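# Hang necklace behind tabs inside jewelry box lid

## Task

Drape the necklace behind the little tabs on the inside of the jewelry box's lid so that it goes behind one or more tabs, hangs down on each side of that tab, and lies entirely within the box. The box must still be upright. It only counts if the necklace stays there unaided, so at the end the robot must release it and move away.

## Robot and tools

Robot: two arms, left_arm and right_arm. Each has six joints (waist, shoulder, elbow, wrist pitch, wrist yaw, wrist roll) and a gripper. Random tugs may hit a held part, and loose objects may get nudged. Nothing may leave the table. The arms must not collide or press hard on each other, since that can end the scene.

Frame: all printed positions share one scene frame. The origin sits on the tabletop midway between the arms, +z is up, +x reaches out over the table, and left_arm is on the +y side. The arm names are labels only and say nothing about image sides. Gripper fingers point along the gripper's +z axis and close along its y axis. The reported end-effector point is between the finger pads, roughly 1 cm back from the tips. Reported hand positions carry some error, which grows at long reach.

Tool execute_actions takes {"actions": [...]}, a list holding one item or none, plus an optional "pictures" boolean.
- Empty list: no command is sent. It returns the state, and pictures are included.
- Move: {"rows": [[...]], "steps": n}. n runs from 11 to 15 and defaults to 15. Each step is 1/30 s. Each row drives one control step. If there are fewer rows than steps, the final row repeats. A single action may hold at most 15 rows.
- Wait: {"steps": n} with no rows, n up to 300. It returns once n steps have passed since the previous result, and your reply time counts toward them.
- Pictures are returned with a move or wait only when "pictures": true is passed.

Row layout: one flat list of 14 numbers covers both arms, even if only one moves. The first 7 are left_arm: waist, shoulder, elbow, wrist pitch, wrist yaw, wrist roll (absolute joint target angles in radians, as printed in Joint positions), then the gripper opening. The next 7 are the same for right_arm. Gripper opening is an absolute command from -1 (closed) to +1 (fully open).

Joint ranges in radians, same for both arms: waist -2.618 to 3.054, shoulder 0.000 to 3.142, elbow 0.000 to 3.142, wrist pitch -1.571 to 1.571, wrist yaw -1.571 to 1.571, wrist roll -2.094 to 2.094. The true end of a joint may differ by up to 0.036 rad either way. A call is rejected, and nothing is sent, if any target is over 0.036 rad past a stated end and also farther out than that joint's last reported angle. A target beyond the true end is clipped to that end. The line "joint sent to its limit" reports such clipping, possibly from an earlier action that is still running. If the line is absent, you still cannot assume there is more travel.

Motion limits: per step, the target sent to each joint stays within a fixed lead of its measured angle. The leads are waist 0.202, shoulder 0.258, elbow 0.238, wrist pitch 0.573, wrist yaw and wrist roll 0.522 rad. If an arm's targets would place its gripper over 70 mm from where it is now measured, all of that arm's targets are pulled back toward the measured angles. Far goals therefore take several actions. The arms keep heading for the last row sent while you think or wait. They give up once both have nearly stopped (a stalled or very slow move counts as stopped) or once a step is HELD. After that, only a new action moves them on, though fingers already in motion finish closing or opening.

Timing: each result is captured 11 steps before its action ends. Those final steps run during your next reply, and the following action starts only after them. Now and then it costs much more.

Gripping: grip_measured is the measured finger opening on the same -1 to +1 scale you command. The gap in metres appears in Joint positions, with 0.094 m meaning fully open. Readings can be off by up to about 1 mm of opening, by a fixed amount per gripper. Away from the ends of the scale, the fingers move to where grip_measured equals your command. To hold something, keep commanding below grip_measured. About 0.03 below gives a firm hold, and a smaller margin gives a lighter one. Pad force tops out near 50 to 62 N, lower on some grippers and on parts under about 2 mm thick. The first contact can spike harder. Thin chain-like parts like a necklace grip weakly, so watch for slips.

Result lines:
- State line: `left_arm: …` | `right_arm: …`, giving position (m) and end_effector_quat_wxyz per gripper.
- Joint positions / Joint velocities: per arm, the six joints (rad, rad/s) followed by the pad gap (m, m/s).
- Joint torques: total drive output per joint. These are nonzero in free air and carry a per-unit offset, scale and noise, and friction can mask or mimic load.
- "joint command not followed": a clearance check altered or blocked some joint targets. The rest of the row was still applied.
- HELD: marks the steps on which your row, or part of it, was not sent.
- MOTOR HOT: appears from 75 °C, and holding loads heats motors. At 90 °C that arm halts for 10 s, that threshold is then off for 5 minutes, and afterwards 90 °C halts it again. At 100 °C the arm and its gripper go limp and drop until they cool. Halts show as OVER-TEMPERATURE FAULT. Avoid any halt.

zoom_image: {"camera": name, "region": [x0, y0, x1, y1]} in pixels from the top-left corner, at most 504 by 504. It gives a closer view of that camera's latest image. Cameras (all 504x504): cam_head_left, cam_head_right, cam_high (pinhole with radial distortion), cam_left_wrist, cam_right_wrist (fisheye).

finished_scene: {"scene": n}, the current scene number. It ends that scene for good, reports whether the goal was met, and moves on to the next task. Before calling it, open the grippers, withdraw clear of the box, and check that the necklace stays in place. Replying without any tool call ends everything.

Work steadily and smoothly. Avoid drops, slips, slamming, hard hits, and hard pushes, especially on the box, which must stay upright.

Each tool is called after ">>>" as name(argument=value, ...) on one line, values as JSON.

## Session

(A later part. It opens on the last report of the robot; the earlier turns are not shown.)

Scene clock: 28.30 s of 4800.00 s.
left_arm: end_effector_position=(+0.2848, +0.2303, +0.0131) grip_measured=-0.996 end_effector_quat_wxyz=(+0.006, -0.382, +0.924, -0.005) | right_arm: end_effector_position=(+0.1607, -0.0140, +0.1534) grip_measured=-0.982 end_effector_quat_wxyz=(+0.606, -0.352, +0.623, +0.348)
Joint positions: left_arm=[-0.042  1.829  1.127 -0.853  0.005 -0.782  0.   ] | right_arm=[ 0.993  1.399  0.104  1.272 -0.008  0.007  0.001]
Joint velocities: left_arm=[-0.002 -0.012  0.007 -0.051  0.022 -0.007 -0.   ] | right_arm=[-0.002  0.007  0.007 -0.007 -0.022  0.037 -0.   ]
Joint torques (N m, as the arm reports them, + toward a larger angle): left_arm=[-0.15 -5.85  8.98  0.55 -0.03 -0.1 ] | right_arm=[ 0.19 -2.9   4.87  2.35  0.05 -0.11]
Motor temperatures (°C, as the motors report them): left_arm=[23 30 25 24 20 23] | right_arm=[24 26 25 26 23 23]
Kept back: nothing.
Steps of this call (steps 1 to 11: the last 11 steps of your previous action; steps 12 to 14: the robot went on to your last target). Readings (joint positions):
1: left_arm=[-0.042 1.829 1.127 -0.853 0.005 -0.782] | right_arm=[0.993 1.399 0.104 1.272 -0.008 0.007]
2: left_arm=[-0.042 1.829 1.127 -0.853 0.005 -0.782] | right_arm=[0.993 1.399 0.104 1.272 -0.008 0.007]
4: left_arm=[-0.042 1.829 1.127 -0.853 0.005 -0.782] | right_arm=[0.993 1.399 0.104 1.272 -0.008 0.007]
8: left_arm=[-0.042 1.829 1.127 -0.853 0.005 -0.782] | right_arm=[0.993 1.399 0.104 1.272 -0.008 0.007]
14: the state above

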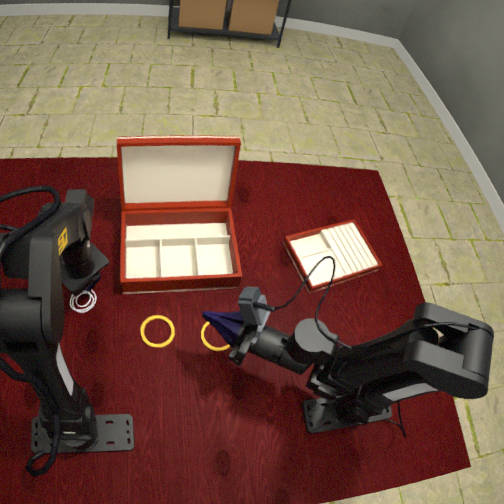

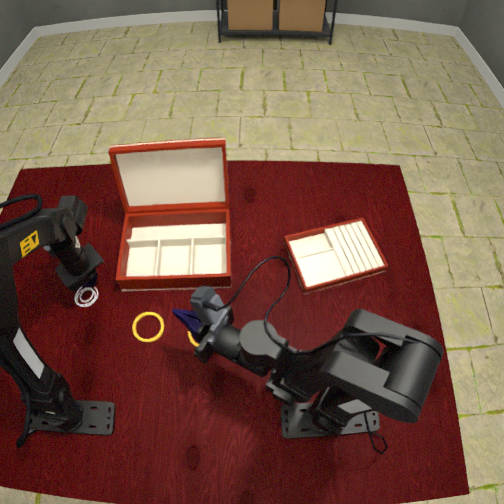

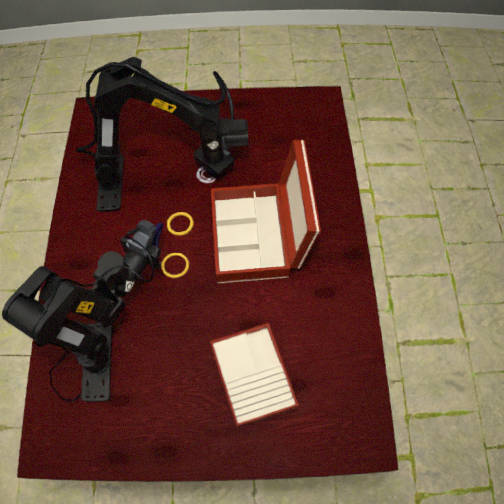

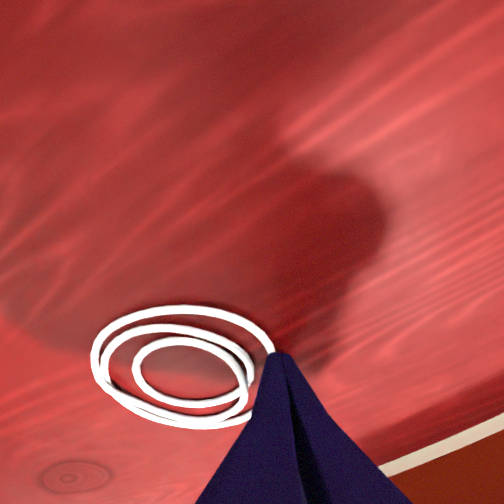

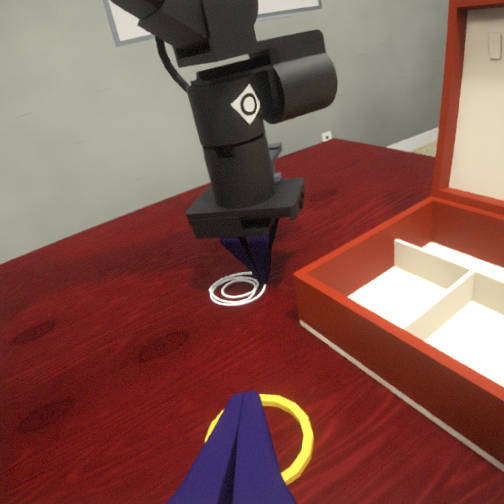

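>>> execute_actions(actions=[{"rows":[[-0.045,1.84,1.15,-0.85,0,-0.79,-0.78,0.995,1.40,0.115,1.27,0,0,-1]],"steps":12}])

>>> execute_actions(actions=[{"rows":[[-0.045,1.89,1.15,-0.85,0,-0.79,-0.78,0.995,1.40,0.115,1.27,0,0,-1]],"steps":15}])

>>> execute_actions(actions=[{"steps":18}], pictures=true)

>>> zoom_image(camera="cam_right_wrist", region=[200,220,300,320])

Scene clock: 29.23 s of 4800.00 s.
left_arm: end_effector_position=(+0.2848, +0.2303, +0.0131) grip_measured=-0.887 end_effector_quat_wxyz=(+0.006, -0.382, +0.924, -0.005) | right_arm: end_effector_position=(+0.1607, -0.0140, +0.1534) grip_measured=-0.982 end_effector_quat_wxyz=(+0.606, -0.352, +0.623, +0.348)
Joint positions: left_arm=[-0.042  1.829  1.127 -0.853  0.005 -0.782  0.005] | right_arm=[ 0.993  1.399  0.104  1.272 -0.008  0.007  0.001]
Joint velocities: left_arm=[-0.012  0.012 -0.017  0.007 -0.051 -0.037  0.211] | right_arm=[ 0.007 -0.017  0.002 -0.007 -0.007 -0.037 -0.001]
Joint torques (N m, as the arm reports them, + toward a larger angle): left_arm=[-0.19 -6.56  9.01  0.54 -0.02 -0.09] | right_arm=[ 0.13 -3.1   4.7   2.3   0.02 -0.05]
Motor temperatures (°C, as the motors report them): left_arm=[23 30 26 24 20 23] | right_arm=[24 26 25 26 23 23]
Steps of this call (steps 1 to 15: the robot went on to your last target; steps 16 to 27: nothing new was sent; step 28: the first step of this action). Readings (joint positions):
28: the state above

Scene clock: 29.73 s of 4800.00 s.
left_arm: end_effector_position=(+0.2881, +0.2300, +0.0102) grip_measured=-0.782 end_effector_quat_wxyz=(+0.004, -0.382, +0.924, -0.005) | right_arm: end_effector_position=(+0.1607, -0.0140, +0.1534) grip_measured=-0.982 end_effector_quat_wxyz=(+0.606, -0.352, +0.623, +0.348)
Joint positions: left_arm=[-0.042  1.849  1.14  -0.851  0.007 -0.782  0.01 ] | right_arm=[ 0.993  1.399  0.104  1.272 -0.008  0.007  0.001]
Joint velocities: left_arm=[ 0.002  0.061  0.085 -0.051 -0.022  0.066 -0.001] | right_arm=[ 0.002 -0.007  0.007  0.051 -0.037 -0.007 -0.001]
Joint torques (N m, as the arm reports them, + toward a larger angle): left_arm=[-0.2  -4.8   7.26  0.64 -0.06 -0.08] | right_arm=[ 0.11 -3.01  4.6   2.35  0.05 -0.14]
Motor temperatures (°C, as the motors report them): left_arm=[23 30 26 24 20 23] | right_arm=[24 26 25 27 23 23]
Steps of this call (steps 1 to 11: the last 11 steps of your previous action; steps 12 to 15: the first 4 steps of this action). Readings (joint positions):
12: left_arm=[-0.042 1.833 1.127 -0.853 0.005 -0.782] | right_arm=[0.993 1.399 0.104 1.272 -0.008 0.007]
13: left_arm=[-0.042 1.839 1.132 -0.853 0.007 -0.782] | right_arm=[0.993 1.399 0.104 1.272 -0.008 0.007]
15: the state above

Scene clock: 30.33 s of 4800.00 s.
left_arm: end_effector_position=(+0.2881, +0.2300, +0.0102) grip_measured=-0.782 end_effector_quat_wxyz=(+0.004, -0.382, +0.924, -0.005) | right_arm: end_effector_position=(+0.1607, -0.0140, +0.1534) grip_measured=-0.982 end_effector_quat_wxyz=(+0.606, -0.352, +0.623, +0.348)
Joint positions: left_arm=[-0.042  1.85   1.141 -0.852  0.007 -0.782  0.01 ] | right_arm=[ 0.993  1.399  0.104  1.272 -0.008  0.007  0.001]
Joint velocities: left_arm=[ 0.002 -0.012 -0.002 -0.037 -0.066 -0.022 -0.001] | right_arm=[-0.002 -0.017 -0.017  0.022  0.051 -0.007  0.   ]
Joint torques (N m, as the arm reports them, + toward a larger angle): left_arm=[-0.18 -4.53  7.75  0.52 -0.04 -0.12] | right_arm=[ 0.11 -2.9   4.56  2.32  0.01 -0.12]
Motor temperatures (°C, as the motors report them): left_arm=[23 29 26 24 20 23] | right_arm=[24 26 25 27 23 23]
Kept back: nothing.
Steps of this call (steps 1 to 11: the last 11 steps of your previous action; steps 12 to 15: the robot went on to your last target; steps 16 to 18: nothing new was sent). Readings (joint positions):
1: left_arm=[-0.042 1.850 1.141 -0.852 0.007 -0.782] | right_arm=[0.993 1.399 0.104 1.272 -0.008 0.007]
2: left_arm=[-0.042 1.850 1.141 -0.852 0.007 -0.782] | right_arm=[0.993 1.399 0.104 1.272 -0.008 0.007]
4: left_arm=[-0.042 1.850 1.141 -0.852 0.007 -0.782] | right_arm=[0.993 1.399 0.104 1.272 -0.008 0.007]
8: left_arm=[-0.042 1.850 1.141 -0.852 0.007 -0.782] | right_arm=[0.993 1.399 0.104 1.272 -0.008 0.007]
18: the state above
All arms were judged still, so your last target was given up. Only a new action makes them travel on or press farther. Fingers that are still opening or closing keep moving.

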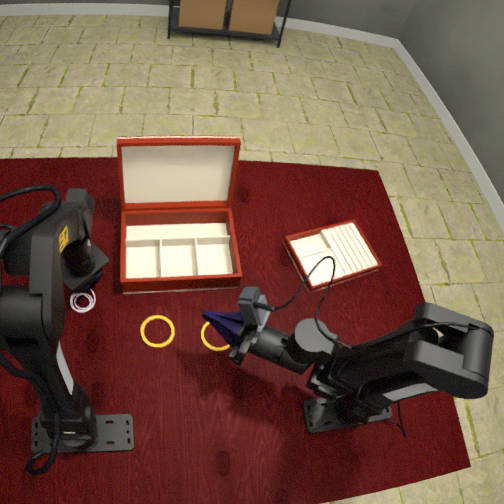

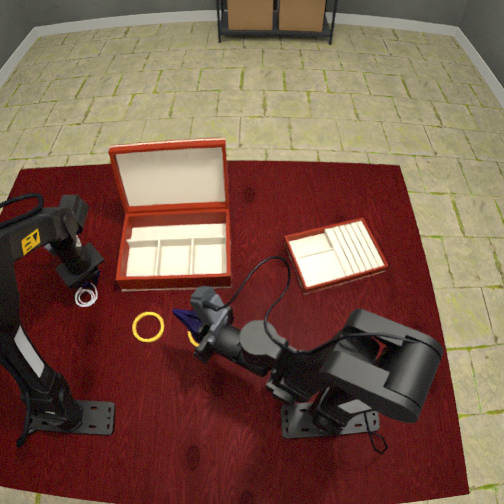

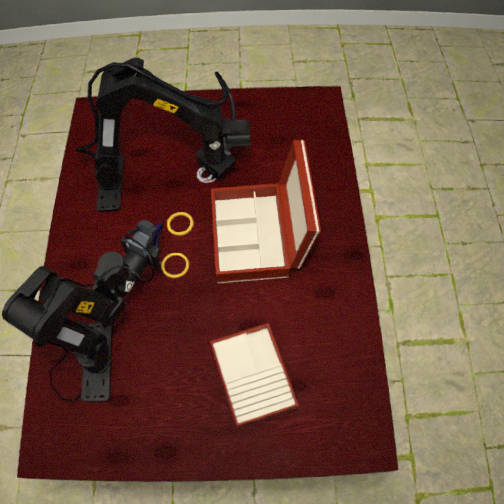

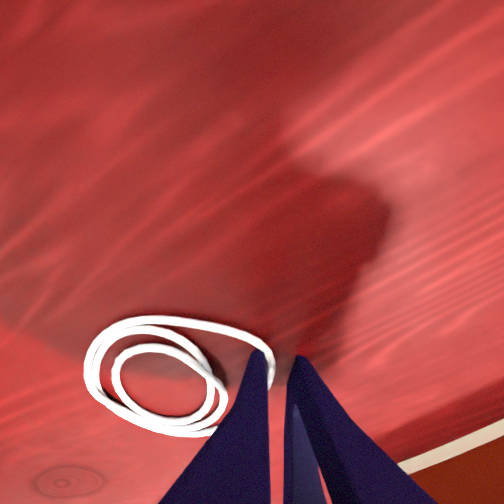

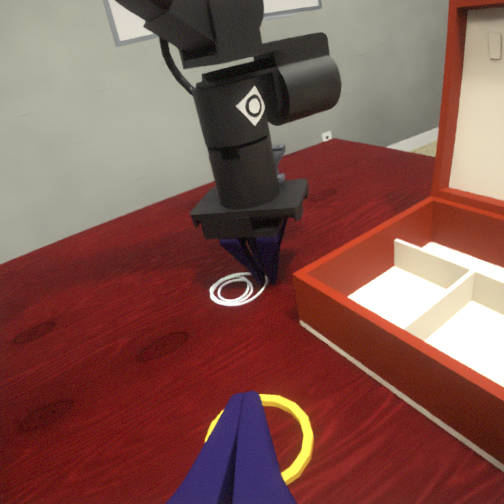

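Region (200, 220, 300, 320) of cam_right_wrist's 504x504 image, scaled by 5.040, with more detail than that image has.

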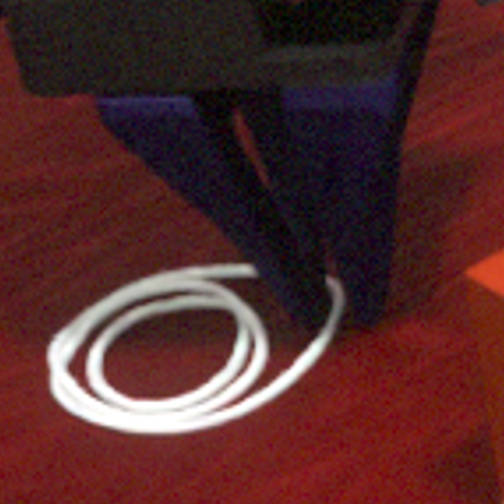

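Now the tips are on the table with the outer strand hooked between the fingers. Close.

>>> execute_actions(actions=[{"rows":[[-0.045,1.88,1.15,-0.85,0,-0.79,-1,0.995,1.40,0.115,1.27,0,0,-1]],"steps":15}])

>>> execute_actions(actions=[{"steps":14}])

Scene clock: 30.77 s of 4800.00 s.
left_arm: end_effector_position=(+0.2881, +0.2300, +0.0102) grip_measured=-0.987 end_effector_quat_wxyz=(+0.004, -0.382, +0.924, -0.005) | right_arm: end_effector_position=(+0.1607, -0.0140, +0.1534) grip_measured=-0.982 end_effector_quat_wxyz=(+0.606, -0.352, +0.623, +0.348)
Joint positions: left_arm=[-0.042  1.85   1.141 -0.852  0.007 -0.782  0.001] | right_arm=[ 0.993  1.399  0.104  1.272 -0.008  0.007  0.001]
Joint velocities: left_arm=[-0.007  0.002  0.002  0.051  0.037  0.022 -0.002] | right_arm=[-0.012 -0.007  0.007 -0.037  0.037 -0.007 -0.   ]
Joint torques (N m, as the arm reports them, + toward a larger angle): left_arm=[-0.21 -5.31  7.71  0.53 -0.04 -0.1 ] | right_arm=[ 0.15 -2.97  4.7   2.31  0.03 -0.08]
Motor temperatures (°C, as the motors report them): left_arm=[23 29 26 24 20 23] | right_arm=[24 26 25 27 23 23]
Steps of this call (steps 1 to 9: nothing new was sent; steps 10 to 13: the first 4 steps of this action). Readings (joint positions):
10: left_arm=[-0.042 1.850 1.141 -0.852 0.007 -0.782] | right_arm=[0.993 1.399 0.104 1.272 -0.008 0.007]
11: left_arm=[-0.042 1.850 1.141 -0.852 0.007 -0.782] | right_arm=[0.993 1.399 0.104 1.272 -0.008 0.007]
13: the state above

Scene clock: 31.23 s of 4800.00 s.
left_arm: end_effector_position=(+0.2881, +0.2300, +0.0102) grip_measured=-0.988 end_effector_quat_wxyz=(+0.004, -0.382, +0.924, -0.005) | right_arm: end_effector_position=(+0.1607, -0.0140, +0.1534) grip_measured=-0.982 end_effector_quat_wxyz=(+0.606, -0.352, +0.623, +0.348)
Joint positions: left_arm=[-0.042  1.85   1.141 -0.852  0.007 -0.782  0.001] | right_arm=[ 0.993  1.399  0.104  1.272 -0.008  0.007  0.001]
Joint velocities: left_arm=[-0.002 -0.012  0.007  0.022 -0.022 -0.037 -0.   ] | right_arm=[-0.002 -0.002 -0.002 -0.007 -0.051  0.022  0.001]
Joint torques (N m, as the arm reports them, + toward a larger angle): left_arm=[-0.16 -5.3   7.72  0.54 -0.04 -0.1 ] | right_arm=[ 0.17 -3.08  4.79  2.33  0.07 -0.06]
Motor temperatures (°C, as the motors report them): left_arm=[23 29 26 24 20 23] | right_arm=[24 26 25 27 23 23]
Kept back: nothing.
Steps of this call (steps 1 to 11: the last 11 steps of your previous action; steps 12 to 14: the robot went on to your last target). Readings (joint positions):
1: left_arm=[-0.042 1.850 1.141 -0.852 0.007 -0.782] | right_arm=[0.993 1.399 0.104 1.272 -0.008 0.007]
2: left_arm=[-0.042 1.850 1.141 -0.852 0.007 -0.782] | right_arm=[0.993 1.399 0.104 1.272 -0.008 0.007]
4: left_arm=[-0.042 1.850 1.141 -0.852 0.007 -0.782] | right_arm=[0.993 1.399 0.104 1.272 -0.008 0.007]
8: left_arm=[-0.042 1.850 1.141 -0.852 0.007 -0.782] | right_arm=[0.993 1.399 0.104 1.272 -0.008 0.007]
14: the state above

Something is gripped (-0.988). Lift.

>>> execute_actions(actions=[{"rows":[[-0.045,1.75,1.15,-0.9,0,-0.79,-1,0.995,1.40,0.115,1.27,0,0,-1],[-0.045,1.65,1.15,-0.95,0,-0.79,-1,0.995,1.40,0.115,1.27,0,0,-1],[-0.045,1.65,1.15,-0.95,0,-0.79,-1,0.995,1.40,0.115,1.27,0,0,-1],[-0.045,1.65,1.15,-0.95,0,-0.79,-1,0.995,1.40,0.115,1.27,0,0,-1],[-0.045,1.65,1.15,-0.95,0,-0.79,-1,0.995,1.40,0.115,1.27,0,0,-1],[-0.045,1.55,1.2,-1.05,0,-0.79,-1,0.995,1.40,0.115,1.27,0,0,-1],[-0.045,1.55,1.2,-1.05,0,-0.79,-1,0.995,1.40,0.115,1.27,0,0,-1],[-0.045,1.55,1.2,-1.05,0,-0.79,-1,0.995,1.40,0.115,1.27,0,0,-1],[-0.045,1.45,1.3,-1.2,0,-0.7,-1,0.995,1.40,0.115,1.27,0,0,-1]],"steps":15}])

>>> execute_actions(actions=[{"steps":20}], pictures=true)

Scene clock: 32.30 s of 4800.00 s.
left_arm: end_effector_position=(+0.2863, +0.2300, +0.0430) grip_measured=-0.988 end_effector_quat_wxyz=(+0.034, -0.382, +0.923, -0.017) | right_arm: end_effector_position=(+0.1607, -0.0140, +0.1534) grip_measured=-0.982 end_effector_quat_wxyz=(+0.606, -0.352, +0.623, +0.348)
Joint positions: left_arm=[-0.042  1.736  1.138 -0.897  0.007 -0.782  0.001] | right_arm=[ 0.993  1.399  0.104  1.272 -0.008  0.007  0.001]
Joint velocities: left_arm=[-0.012 -1.336  0.007 -0.198  0.007 -0.007 -0.001] | right_arm=[-0.007  0.002  0.007  0.022  0.037 -0.007 -0.001]
Joint torques (N m, as the arm reports them, + toward a larger angle): left_arm=[-0.15 -7.3   8.32  0.49 -0.06 -0.11] | right_arm=[ 0.26 -2.83  4.82  2.36  0.05 -0.09]
Motor temperatures (°C, as the motors report them): left_arm=[23 29 26 24 20 23] | right_arm=[24 26 25 27 23 23]
Steps of this call (steps 1 to 15: the robot went on to your last target; steps 16 to 28: nothing new was sent; steps 29 to 32: the first 4 steps of this action). Readings (joint positions):
29: left_arm=[-0.042 1.840 1.141 -0.853 0.007 -0.782] | right_arm=[0.993 1.399 0.104 1.272 -0.008 0.007]
30: left_arm=[-0.042 1.818 1.140 -0.867 0.007 -0.782] | right_arm=[0.993 1.399 0.104 1.272 -0.008 0.007]
32: the state above

Scene clock: 32.97 s of 4800.00 s.
left_arm: end_effector_position=(+0.2663, +0.2299, +0.1636) grip_measured=-0.988 end_effector_quat_wxyz=(+0.116, -0.347, +0.930, -0.046) | right_arm: end_effector_position=(+0.1607, -0.0140, +0.1534) grip_measured=-0.982 end_effector_quat_wxyz=(+0.606, -0.352, +0.623, +0.348)
Joint positions: left_arm=[-0.042  1.442  1.297 -1.176  0.007 -0.713  0.001] | right_arm=[ 0.993  1.399  0.104  1.272 -0.008  0.007  0.001]
Joint velocities: left_arm=[ 0.007  0.007 -0.007  0.022  0.022 -0.066  0.001] | right_arm=[ 0.007 -0.017 -0.017  0.037  0.051 -0.022 -0.   ]
Joint torques (N m, as the arm reports them, + toward a larger angle): left_arm=[-0.18 -4.05  8.33  0.83 -0.05  0.06] | right_arm=[ 0.2  -3.03  4.66  2.36  0.06 -0.08]
Motor temperatures (°C, as the motors report them): left_arm=[23 29 26 24 20 23] | right_arm=[24 26 25 27 23 23]
Kept back: nothing.
Steps of this call (steps 1 to 11: the last 11 steps of your previous action; steps 12 to 20: the robot went on to your last target). Readings (joint positions):
1: left_arm=[-0.042 1.694 1.138 -0.902 0.007 -0.782] | right_arm=[0.993 1.399 0.104 1.272 -0.008 0.007]
2: left_arm=[-0.042 1.655 1.145 -0.918 0.007 -0.782] | right_arm=[0.993 1.399 0.104 1.272 -0.008 0.007]
4: left_arm=[-0.042 1.589 1.164 -0.963 0.007 -0.783] | right_arm=[0.993 1.399 0.104 1.272 -0.008 0.007]
8: left_arm=[-0.042 1.480 1.264 -1.087 0.007 -0.743] | right_arm=[0.993 1.399 0.104 1.272 -0.008 0.007]
20: the state above

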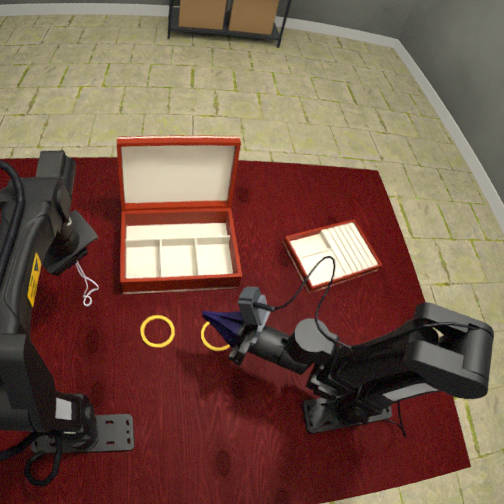

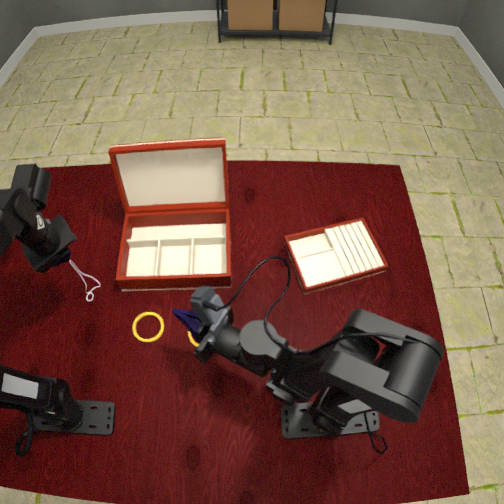

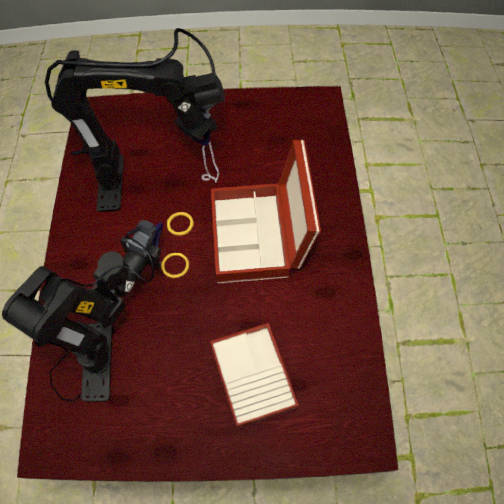

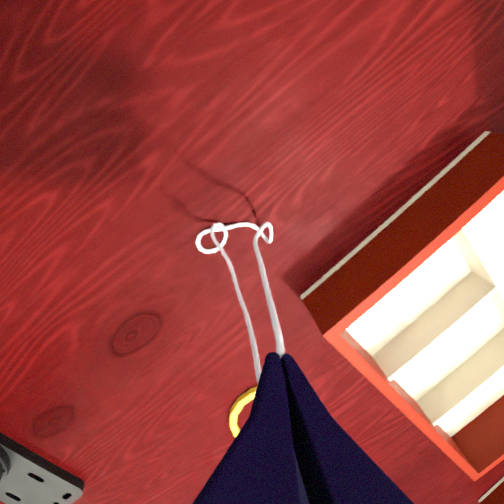

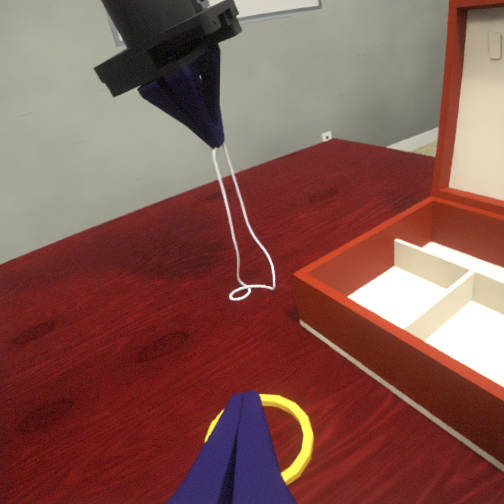

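>>> execute_actions(actions=[{"rows":[[-0.1,1.35,1.5,-1.4,0,-0.6,-1,0.995,1.40,0.115,1.27,0,0,-1],[-0.1,1.35,1.5,-1.4,0,-0.6,-1,0.995,1.40,0.115,1.27,0,0,-1],[-0.1,1.35,1.5,-1.4,0,-0.6,-1,0.995,1.40,0.115,1.27,0,0,-1],[-0.1,1.35,1.5,-1.4,0,-0.6,-1,0.995,1.40,0.115,1.27,0,0,-1],[-0.2,1.45,1.7,-1.57,0,-0.45,-1,0.995,1.40,0.115,1.27,0,0,-1],[-0.3,1.45,1.7,-1.57,0,-0.45,-1,0.995,1.40,0.115,1.27,0,0,-1],[-0.4,1.45,1.7,-1.57,0,-0.45,-1,0.995,1.40,0.115,1.27,0,0,-1],[-0.5,1.5,1.7,-1.57,0,-0.4,-1,0.995,1.40,0.115,1.27,0,0,-1],[-0.6,1.55,1.7,-1.57,0,-0.35,-1,0.995,1.40,0.115,1.27,0,0,-1],[-0.7,1.6,1.7,-1.57,0,-0.32,-1,0.995,1.40,0.115,1.27,0,0,-1],[-0.78,1.62,1.7,-1.57,0,-0.32,-1,0.995,1.40,0.115,1.27,0,0,-1],[-0.845,1.64,1.7,-1.57,0,-0.32,-1,0.995,1.40,0.115,1.27,0,0,-1]],"steps":15}])

>>> execute_actions(actions=[{"steps":35}], pictures=true)

Scene clock: 33.83 s of 4800.00 s.
left_arm: end_effector_position=(+0.2605, +0.2185, +0.2062) grip_measured=-0.988 end_effector_quat_wxyz=(+0.136, -0.301, +0.942, -0.052) | right_arm: end_effector_position=(+0.1607, -0.0140, +0.1534) grip_measured=-0.982 end_effector_quat_wxyz=(+0.606, -0.352, +0.623, +0.348)
Joint positions: left_arm=[-0.082  1.409  1.429 -1.298  0.005 -0.657  0.001] | right_arm=[ 0.993  1.399  0.104  1.272 -0.008  0.007  0.001]
Joint velocities: left_arm=[-0.295 -0.608  0.979 -0.344 -0.022  0.344 -0.   ] | right_arm=[ 0.012 -0.017 -0.007 -0.022  0.037 -0.022  0.   ]
Joint torques (N m, as the arm reports them, + toward a larger angle): left_arm=[ 0.05 -6.11  8.9   0.56 -0.03  0.01] | right_arm=[ 0.15 -3.12  4.8   2.31  0.03 -0.05]
Motor temperatures (°C, as the motors report them): left_arm=[23 29 26 24 20 23] | right_arm=[24 26 25 27 23 23]
Steps of this call (steps 1 to 22: the robot went on to your last target; steps 23 to 26: the first 4 steps of this action). Readings (joint positions):
23: left_arm=[-0.046 1.440 1.316 -1.210 0.005 -0.699] | right_arm=[0.993 1.399 0.104 1.272 -0.008 0.007]
24: left_arm=[-0.057 1.438 1.351 -1.253 0.005 -0.683] | right_arm=[0.993 1.399 0.104 1.272 -0.008 0.007]
26: the state above

Scene clock: 35.00 s of 4800.00 s.
left_arm: end_effector_position=(+0.1727, +0.0125, +0.2031) grip_measured=-0.988 end_effector_quat_wxyz=(+0.019, +0.238, +0.971, -0.020) | right_arm: end_effector_position=(+0.1607, -0.0140, +0.1534) grip_measured=-0.982 end_effector_quat_wxyz=(+0.606, -0.352, +0.623, +0.348)
Joint positions: left_arm=[-0.854  1.657  1.697 -1.557  0.013 -0.33   0.001] | right_arm=[ 0.993  1.399  0.104  1.272 -0.008  0.007  0.001]
Joint velocities: left_arm=[ 0.002  0.007 -0.007  0.037  0.007  0.066 -0.001] | right_arm=[ 0.017 -0.002  0.002 -0.022  0.007 -0.022  0.   ]
Joint torques (N m, as the arm reports them, + toward a larger angle): left_arm=[ 0.72 -7.4   7.67  0.44 -0.12  0.04] | right_arm=[-0.02 -2.97  4.78  2.33  0.02 -0.04]
Motor temperatures (°C, as the motors report them): left_arm=[23 29 26 24 20 23] | right_arm=[24 26 25 27 23 23]
Kept back: nothing.
Steps of this call (steps 1 to 11: the last 11 steps of your previous action; steps 12 to 35: the robot went on to your last target). Readings (joint positions):
1: left_arm=[-0.101 1.403 1.485 -1.343 0.000 -0.627] | right_arm=[0.993 1.399 0.104 1.272 -0.008 0.007]
2: left_arm=[-0.142 1.411 1.560 -1.397 -0.007 -0.595] | right_arm=[0.993 1.399 0.104 1.272 -0.008 0.007]
4: left_arm=[-0.275 1.424 1.665 -1.432 -0.009 -0.540] | right_arm=[0.993 1.399 0.104 1.272 -0.008 0.007]
8: left_arm=[-0.550 1.524 1.713 -1.479 -0.005 -0.426] | right_arm=[0.993 1.399 0.104 1.272 -0.008 0.007]
35: the state above

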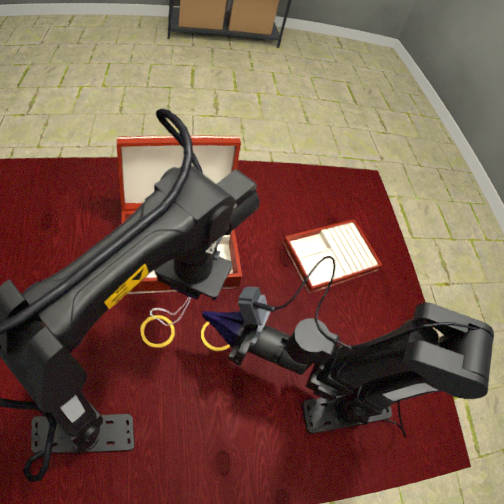

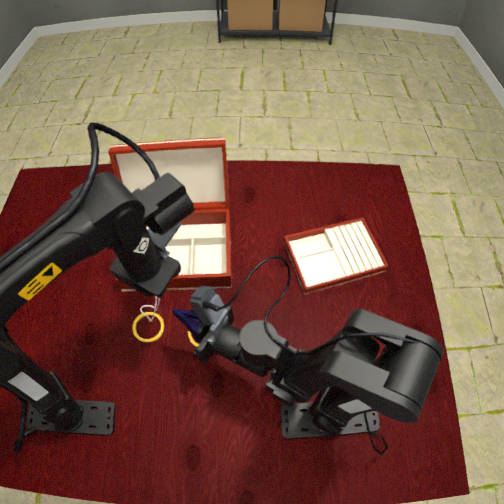

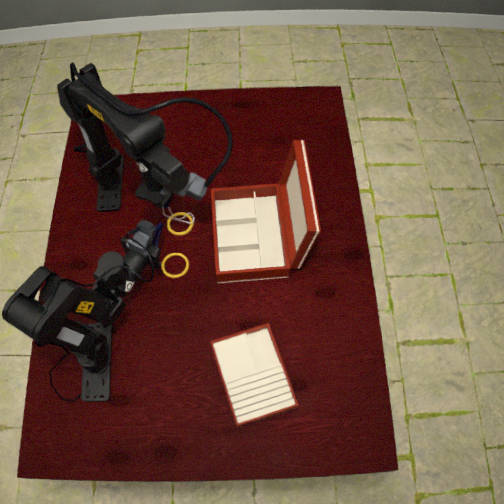

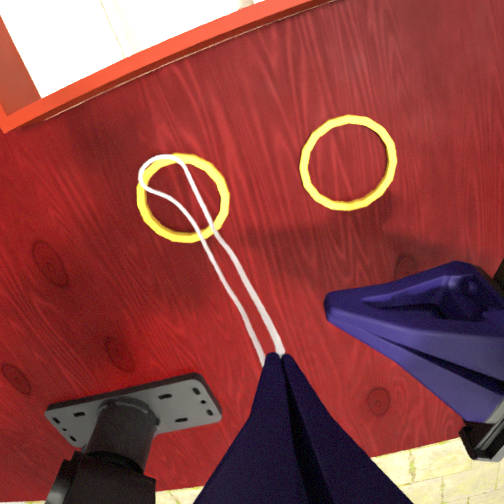

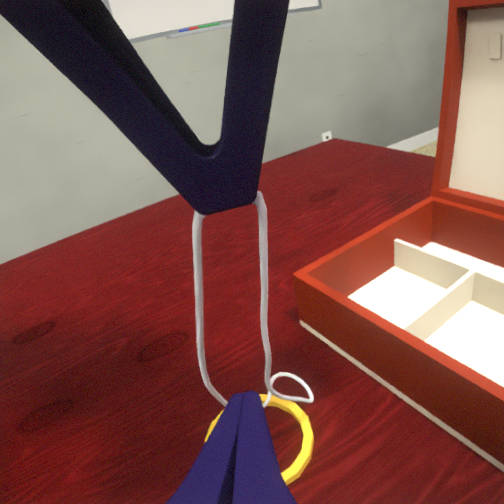

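>>> execute_actions(actions=[{"rows":[[-0.845,1.64,1.7,-1.57,0,-0.32,-1,0.995,1.5,0.2,1.35,0,0,-1],[-0.845,1.64,1.7,-1.57,0,-0.32,-1,0.995,1.5,0.2,1.35,0,0,-1],[-0.845,1.64,1.7,-1.57,0,-0.32,-1,0.995,1.5,0.2,1.35,0,0,-1],[-0.845,1.64,1.7,-1.57,0,-0.32,-1,0.995,1.5,0.2,1.35,0,0,-1],[-0.845,1.64,1.7,-1.57,0,-0.32,-1,0.995,1.58,0.265,1.4,0,0,-1]],"steps":15}])

>>> execute_actions(actions=[{"steps":18}], pictures=true)

Scene clock: 35.70 s of 4800.00 s.
left_arm: end_effector_position=(+0.1727, +0.0125, +0.2031) grip_measured=-0.988 end_effector_quat_wxyz=(+0.019, +0.238, +0.971, -0.020) | right_arm: end_effector_position=(+0.1702, +0.0019, +0.1627) grip_measured=-0.982 end_effector_quat_wxyz=(+0.615, -0.347, +0.613, +0.354)
Joint positions: left_arm=[-0.854  1.657  1.697 -1.557  0.013 -0.329  0.001] | right_arm=[ 0.993  1.477  0.173  1.312 -0.008  0.007  0.001]
Joint velocities: left_arm=[-0.002 -0.002 -0.022  0.007  0.051 -0.037 -0.   ] | right_arm=[-0.027  0.305  0.393  0.256 -0.051 -0.051  0.   ]
Joint torques (N m, as the arm reports them, + toward a larger angle): left_arm=[ 0.75 -7.46  7.71  0.47 -0.12  0.03] | right_arm=[ 0.16 -3.47  4.11  2.4   0.03 -0.07]
Motor temperatures (°C, as the motors report them): left_arm=[23 30 26 24 20 23] | right_arm=[24 26 25 27 23 23]
Steps of this call (steps 1 to 15: the robot went on to your last target; steps 16 to 17: nothing new was sent; steps 18 to 21: the first 4 steps of this action). Readings (joint positions):
18: left_arm=[-0.854 1.657 1.697 -1.557 0.013 -0.329] | right_arm=[0.993 1.411 0.111 1.282 -0.008 0.007]
19: left_arm=[-0.854 1.657 1.697 -1.557 0.013 -0.329] | right_arm=[0.993 1.439 0.132 1.296 -0.008 0.007]
21: the state above

Scene clock: 36.30 s of 4800.00 s.
left_arm: end_effector_position=(+0.1726, +0.0125, +0.2031) grip_measured=-0.988 end_effector_quat_wxyz=(+0.019, +0.238, +0.971, -0.020) | right_arm: end_effector_position=(+0.1807, +0.0191, +0.1831) grip_measured=-0.982 end_effector_quat_wxyz=(+0.640, -0.332, +0.588, +0.367)
Joint positions: left_arm=[-0.854  1.657  1.697 -1.557  0.013 -0.329  0.001] | right_arm=[ 0.993  1.564  0.252  1.401 -0.008  0.007  0.001]
Joint velocities: left_arm=[-0.012  0.007 -0.002 -0.051 -0.007  0.037 -0.   ] | right_arm=[-0.007 -0.017 -0.002  0.051 -0.037 -0.007 -0.001]
Joint torques (N m, as the arm reports them, + toward a larger angle): left_arm=[ 0.72 -7.39  7.72  0.48 -0.13  0.04] | right_arm=[ 0.19 -3.27  4.78  2.27  0.05 -0.09]
Motor temperatures (°C, as the motors report them): left_arm=[23 30 26 24 20 23] | right_arm=[24 26 25 27 23 23]
Kept back: nothing.
Steps of this call (steps 1 to 11: the last 11 steps of your previous action; steps 12 to 18: the robot went on to your last target). Readings (joint positions):
1: left_arm=[-0.854 1.657 1.697 -1.557 0.013 -0.329] | right_arm=[0.993 1.495 0.189 1.328 -0.008 0.007]
2: left_arm=[-0.854 1.657 1.697 -1.557 0.013 -0.329] | right_arm=[0.993 1.521 0.212 1.346 -0.008 0.007]
4: left_arm=[-0.854 1.657 1.697 -1.557 0.013 -0.329] | right_arm=[0.993 1.556 0.245 1.366 -0.008 0.007]
8: left_arm=[-0.854 1.657 1.697 -1.557 0.013 -0.329] | right_arm=[0.993 1.564 0.252 1.387 -0.008 0.007]
18: the state above

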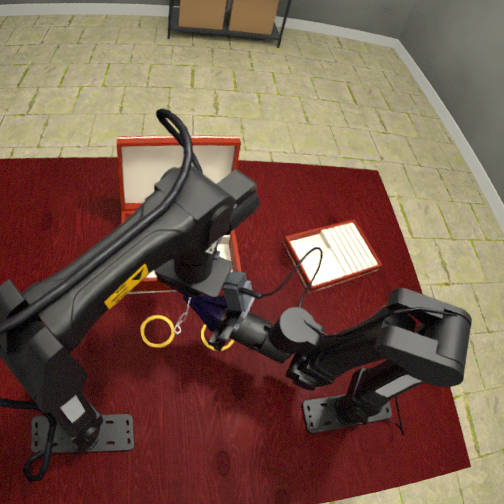

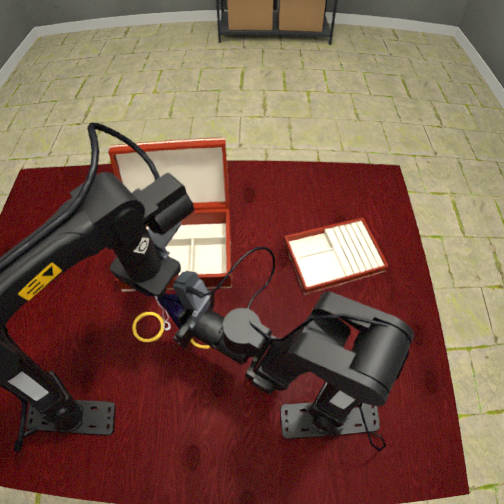

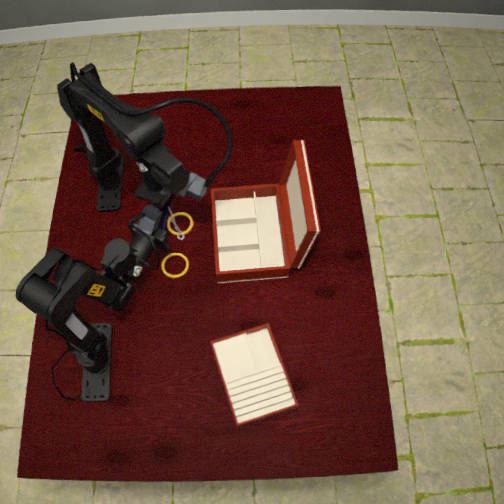

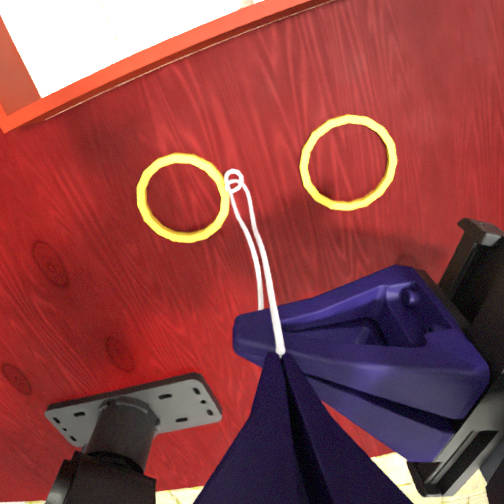

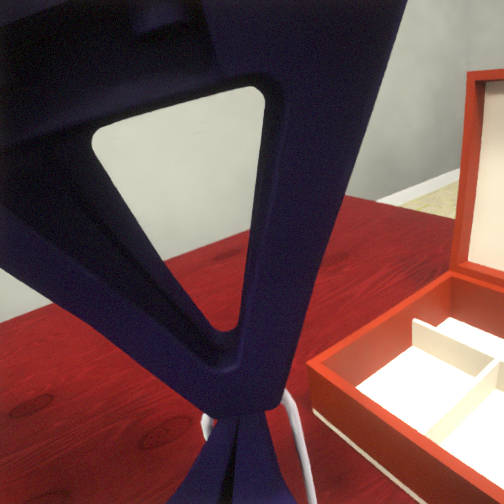

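>>> execute_actions(actions=[{"rows":[[-0.845,1.64,1.7,-1.57,0,-0.32,-1,0.995,1.73,0.39,1.43,0,0,-1],[-0.845,1.64,1.7,-1.57,0,-0.32,-1,0.995,1.73,0.39,1.43,0,0,-1],[-0.845,1.64,1.7,-1.57,0,-0.32,-1,0.995,1.73,0.39,1.43,0,0,-1],[-0.845,1.64,1.7,-1.57,0,-0.32,-1,0.995,1.73,0.39,1.43,0,0,-1],[-0.845,1.64,1.7,-1.57,0,-0.32,-1,0.995,1.73,0.39,1.43,0,0,-1],[-0.845,1.64,1.7,-1.57,0,-0.32,-1,0.995,1.73,0.39,1.43,0,0,-1],[-0.845,1.64,1.7,-1.57,0,-0.32,-1,0.995,1.73,0.39,1.43,0,0,-0.6]],"steps":15}])

>>> execute_actions(actions=[{"steps":20}], pictures=true)

Scene clock: 37.20 s of 4800.00 s.
left_arm: end_effector_position=(+0.1829, +0.0306, +0.2045) grip_measured=-0.987 end_effector_quat_wxyz=(+0.027, +0.219, +0.975, +0.007) | right_arm: end_effector_position=(+0.1948, +0.0388, +0.1858) grip_measured=-0.982 end_effector_quat_wxyz=(+0.651, -0.323, +0.579, +0.370)
Joint positions: left_arm=[-0.819  1.652  1.697 -1.578 -0.04  -0.332  0.001] | right_arm=[0.993 1.687 0.342 1.467 0.003 0.007 0.001]
Joint velocities: left_arm=[ 0.286 -0.042  0.002  0.037 -0.256  0.051 -0.   ] | right_arm=[0.007 0.569 0.51  0.168 0.183 0.051 0.   ]
Joint torques (N m, as the arm reports them, + toward a larger angle): left_arm=[-3.27 -6.79  7.6   0.64  1.03  0.09] | right_arm=[ 0.21 -5.01  5.14  1.58 -0.34 -0.1 ]
Motor temperatures (°C, as the motors report them): left_arm=[23 30 26 24 20 23] | right_arm=[24 26 25 27 23 23]
Steps of this call (steps 1 to 15: the robot went on to your last target; steps 16 to 23: nothing new was sent; steps 24 to 27: the first 4 steps of this action). Readings (joint positions):
24: left_arm=[-0.854 1.657 1.697 -1.557 0.013 -0.329] | right_arm=[0.993 1.583 0.265 1.412 -0.008 0.007]
25: left_arm=[-0.847 1.656 1.697 -1.564 -0.012 -0.331] | right_arm=[0.993 1.625 0.292 1.442 -0.003 0.007]
27: the state above

Scene clock: 37.87 s of 4800.00 s.
left_arm: end_effector_position=(+0.1861, +0.0343, +0.2053) grip_measured=-0.987 end_effector_quat_wxyz=(+0.031, +0.215, +0.976, +0.013) | right_arm: end_effector_position=(+0.1982, +0.0417, +0.1871) grip_measured=-0.601 end_effector_quat_wxyz=(+0.655, -0.319, +0.577, +0.369)
Joint positions: left_arm=[-0.811  1.65   1.697 -1.578 -0.055 -0.332  0.001] | right_arm=[0.993 1.706 0.359 1.478 0.011 0.007 0.019]
Joint velocities: left_arm=[-0.002 -0.027  0.012  0.022 -0.022 -0.022  0.   ] | right_arm=[-0.002 -0.002 -0.002  0.022  0.037 -0.066 -0.001]
Joint torques (N m, as the arm reports them, + toward a larger angle): left_arm=[-2.42 -6.77  7.61  0.64  0.65  0.06] | right_arm=[ 0.06 -3.9   5.87  1.76 -0.12 -0.06]
Motor temperatures (°C, as the motors report them): left_arm=[23 30 26 24 20 23] | right_arm=[24 26 25 27 23 23]
Kept back: nothing.
Steps of this call (steps 1 to 11: the last 11 steps of your previous action; steps 12 to 20: the robot went on to your last target). Readings (joint positions):
1: left_arm=[-0.812 1.651 1.697 -1.578 -0.048 -0.332] | right_arm=[0.993 1.700 0.354 1.472 0.009 0.007]
2: left_arm=[-0.811 1.650 1.697 -1.578 -0.053 -0.332] | right_arm=[0.993 1.705 0.358 1.475 0.011 0.007]
4: left_arm=[-0.811 1.650 1.697 -1.578 -0.055 -0.332] | right_arm=[0.993 1.706 0.359 1.478 0.011 0.007]
8: left_arm=[-0.811 1.650 1.697 -1.578 -0.055 -0.332] | right_arm=[0.993 1.706 0.359 1.478 0.011 0.007]
20: the state above

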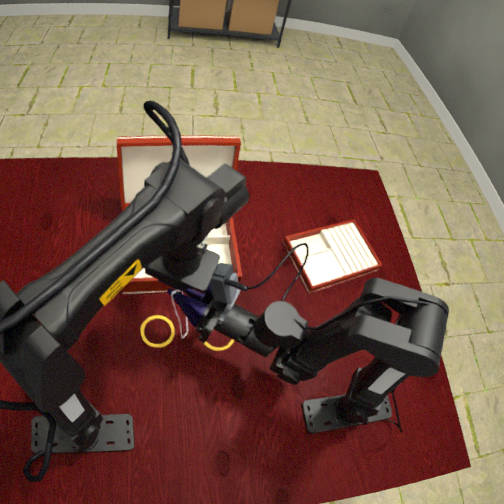

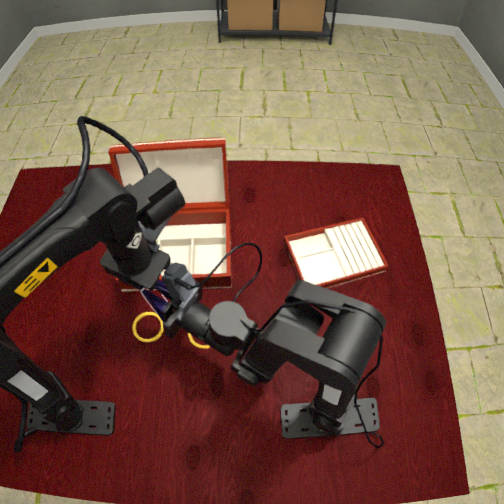

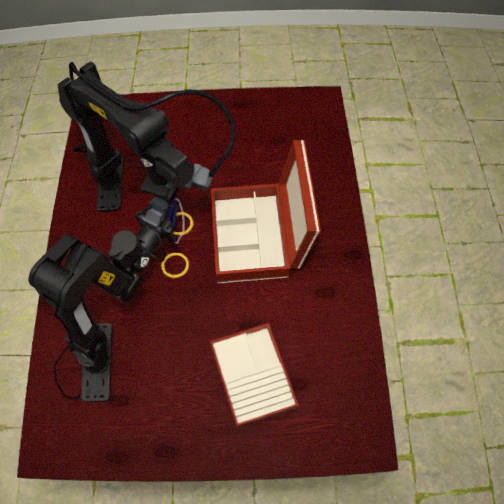

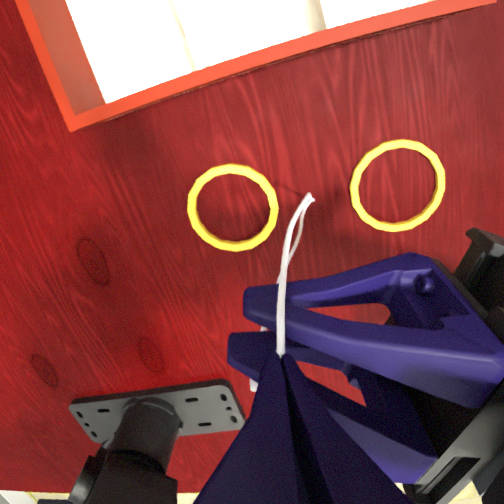

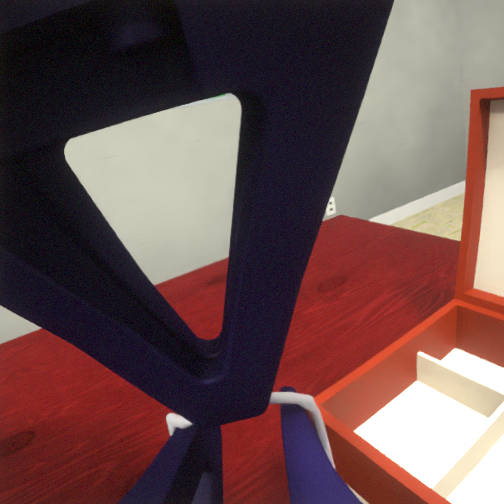

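>>> execute_actions(actions=[{"rows":[[-0.80,1.65,1.7,-1.57,-0.05,-0.32,-0.75,0.995,1.70,0.355,1.47,0,0,-0.55],[-0.80,1.65,1.7,-1.57,-0.05,-0.32,-0.75,0.995,1.70,0.355,1.47,0,0,-0.55],[-0.80,1.65,1.7,-1.57,-0.05,-0.32,-0.75,0.995,1.70,0.355,1.47,0,0,-0.55],[-0.80,1.65,1.7,-1.57,-0.05,-0.32,-0.75,0.995,1.70,0.355,1.47,0,0,-0.55],[-0.80,1.65,1.7,-1.57,-0.05,-0.32,-0.75,0.995,1.70,0.355,1.47,0,0,-0.55],[-0.80,1.65,1.7,-1.57,-0.05,-0.32,-0.75,0.995,1.70,0.355,1.47,0,0,-0.55],[-0.80,1.65,1.7,-1.57,-0.05,-0.32,-0.75,0.995,1.70,0.355,1.47,0,0,-0.55],[-0.75,1.5,1.7,-1.57,0,-0.32,-0.75,0.995,1.70,0.355,1.47,0,0,-0.55]],"steps":15}])

>>> execute_actions(actions=[{"steps":15}], pictures=true)

Scene clock: 38.63 s of 4800.00 s.
left_arm: end_effector_position=(+0.1863, +0.0345, +0.2053) grip_measured=-0.753 end_effector_quat_wxyz=(+0.031, +0.215, +0.976, +0.013) | right_arm: end_effector_position=(+0.1979, +0.0419, +0.1872) grip_measured=-0.552 end_effector_quat_wxyz=(+0.655, -0.319, +0.577, +0.370)
Joint positions: left_arm=[-0.81   1.65   1.697 -1.578 -0.054 -0.33   0.012] | right_arm=[0.993 1.706 0.359 1.478 0.009 0.007 0.021]
Joint velocities: left_arm=[ 0.002 -0.007  0.017 -0.007 -0.051 -0.007  0.003] | right_arm=[ 0.002  0.022 -0.012 -0.037 -0.022 -0.037  0.   ]
Joint torques (N m, as the arm reports them, + toward a larger angle): left_arm=[ 0.69 -5.98  7.64  0.65  0.05  0.03] | right_arm=[ 0.46 -6.24  3.66  2.16 -0.15 -0.09]
Motor temperatures (°C, as the motors report them): left_arm=[23 30 26 24 20 23] | right_arm=[24 26 25 27 23 23]
Steps of this call (steps 1 to 15: the robot went on to your last target; steps 16 to 19: nothing new was sent; steps 20 to 23: the first 4 steps of this action). Readings (joint positions):
20: left_arm=[-0.810 1.650 1.697 -1.578 -0.055 -0.331] | right_arm=[0.993 1.706 0.359 1.478 0.011 0.007]
21: left_arm=[-0.810 1.650 1.697 -1.578 -0.054 -0.331] | right_arm=[0.993 1.706 0.359 1.478 0.010 0.007]
23: the state above

Scene clock: 39.13 s of 4800.00 s.
left_arm: end_effector_position=(+0.1795, +0.0511, +0.2451) grip_measured=-0.752 end_effector_quat_wxyz=(+0.088, +0.189, +0.977, -0.045) | right_arm: end_effector_position=(+0.1977, +0.0420, +0.1872) grip_measured=-0.551 end_effector_quat_wxyz=(+0.655, -0.320, +0.577, +0.370)
Joint positions: left_arm=[-0.755  1.492  1.69  -1.57  -0.01  -0.328  0.012] | right_arm=[0.993 1.706 0.359 1.478 0.008 0.007 0.021]
Joint velocities: left_arm=[-0.012 -0.002 -0.007 -0.007  0.081 -0.007  0.   ] | right_arm=[ 0.007  0.012 -0.012  0.007 -0.022  0.095  0.   ]
Joint torques (N m, as the arm reports them, + toward a larger angle): left_arm=[ 0.39 -4.01  8.14  0.88  0.07  0.04] | right_arm=[ 0.11 -6.4   3.56  2.2  -0.13 -0.14]
Motor temperatures (°C, as the motors report them): left_arm=[23 30 27 24 20 23] | right_arm=[24 26 25 27 23 23]
Kept back: nothing.
Steps of this call (steps 1 to 11: the last 11 steps of your previous action; steps 12 to 15: the robot went on to your last target). Readings (joint positions):
1: left_arm=[-0.810 1.650 1.697 -1.578 -0.054 -0.330] | right_arm=[0.993 1.706 0.359 1.478 0.009 0.007]
2: left_arm=[-0.810 1.650 1.697 -1.578 -0.054 -0.329] | right_arm=[0.993 1.706 0.359 1.478 0.009 0.007]
4: left_arm=[-0.804 1.637 1.694 -1.572 -0.045 -0.329] | right_arm=[0.993 1.706 0.359 1.478 0.008 0.007]
8: left_arm=[-0.759 1.535 1.690 -1.567 -0.022 -0.328] | right_arm=[0.993 1.706 0.359 1.478 0.008 0.007]
15: the state above

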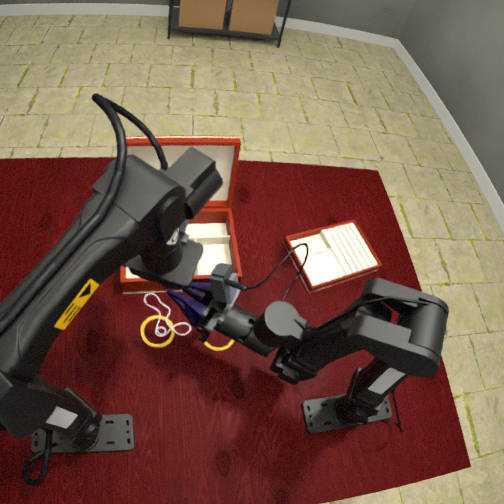

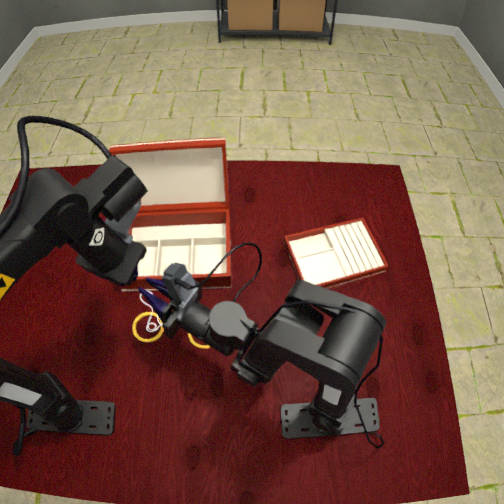

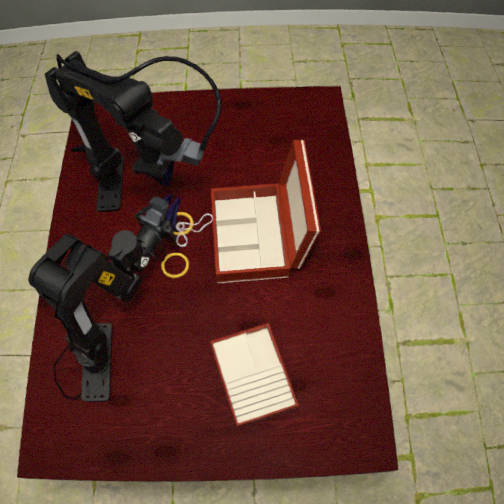

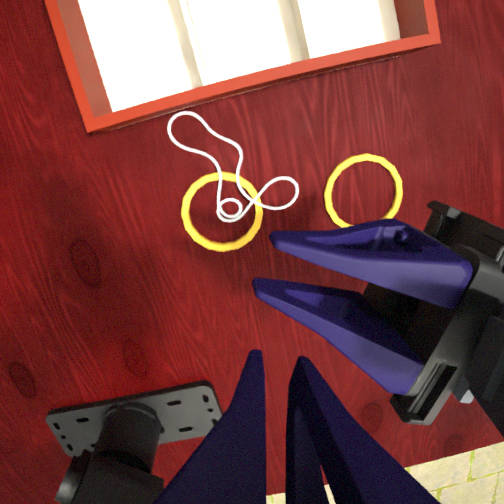

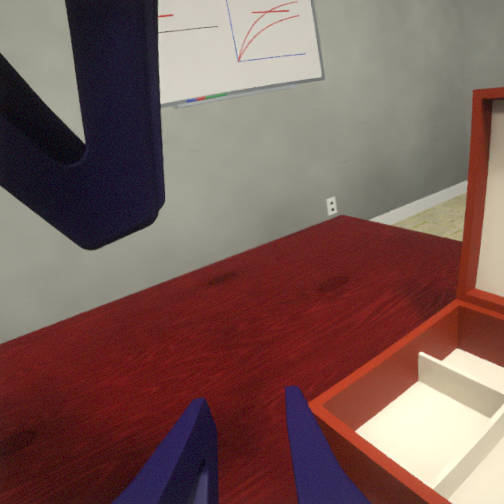

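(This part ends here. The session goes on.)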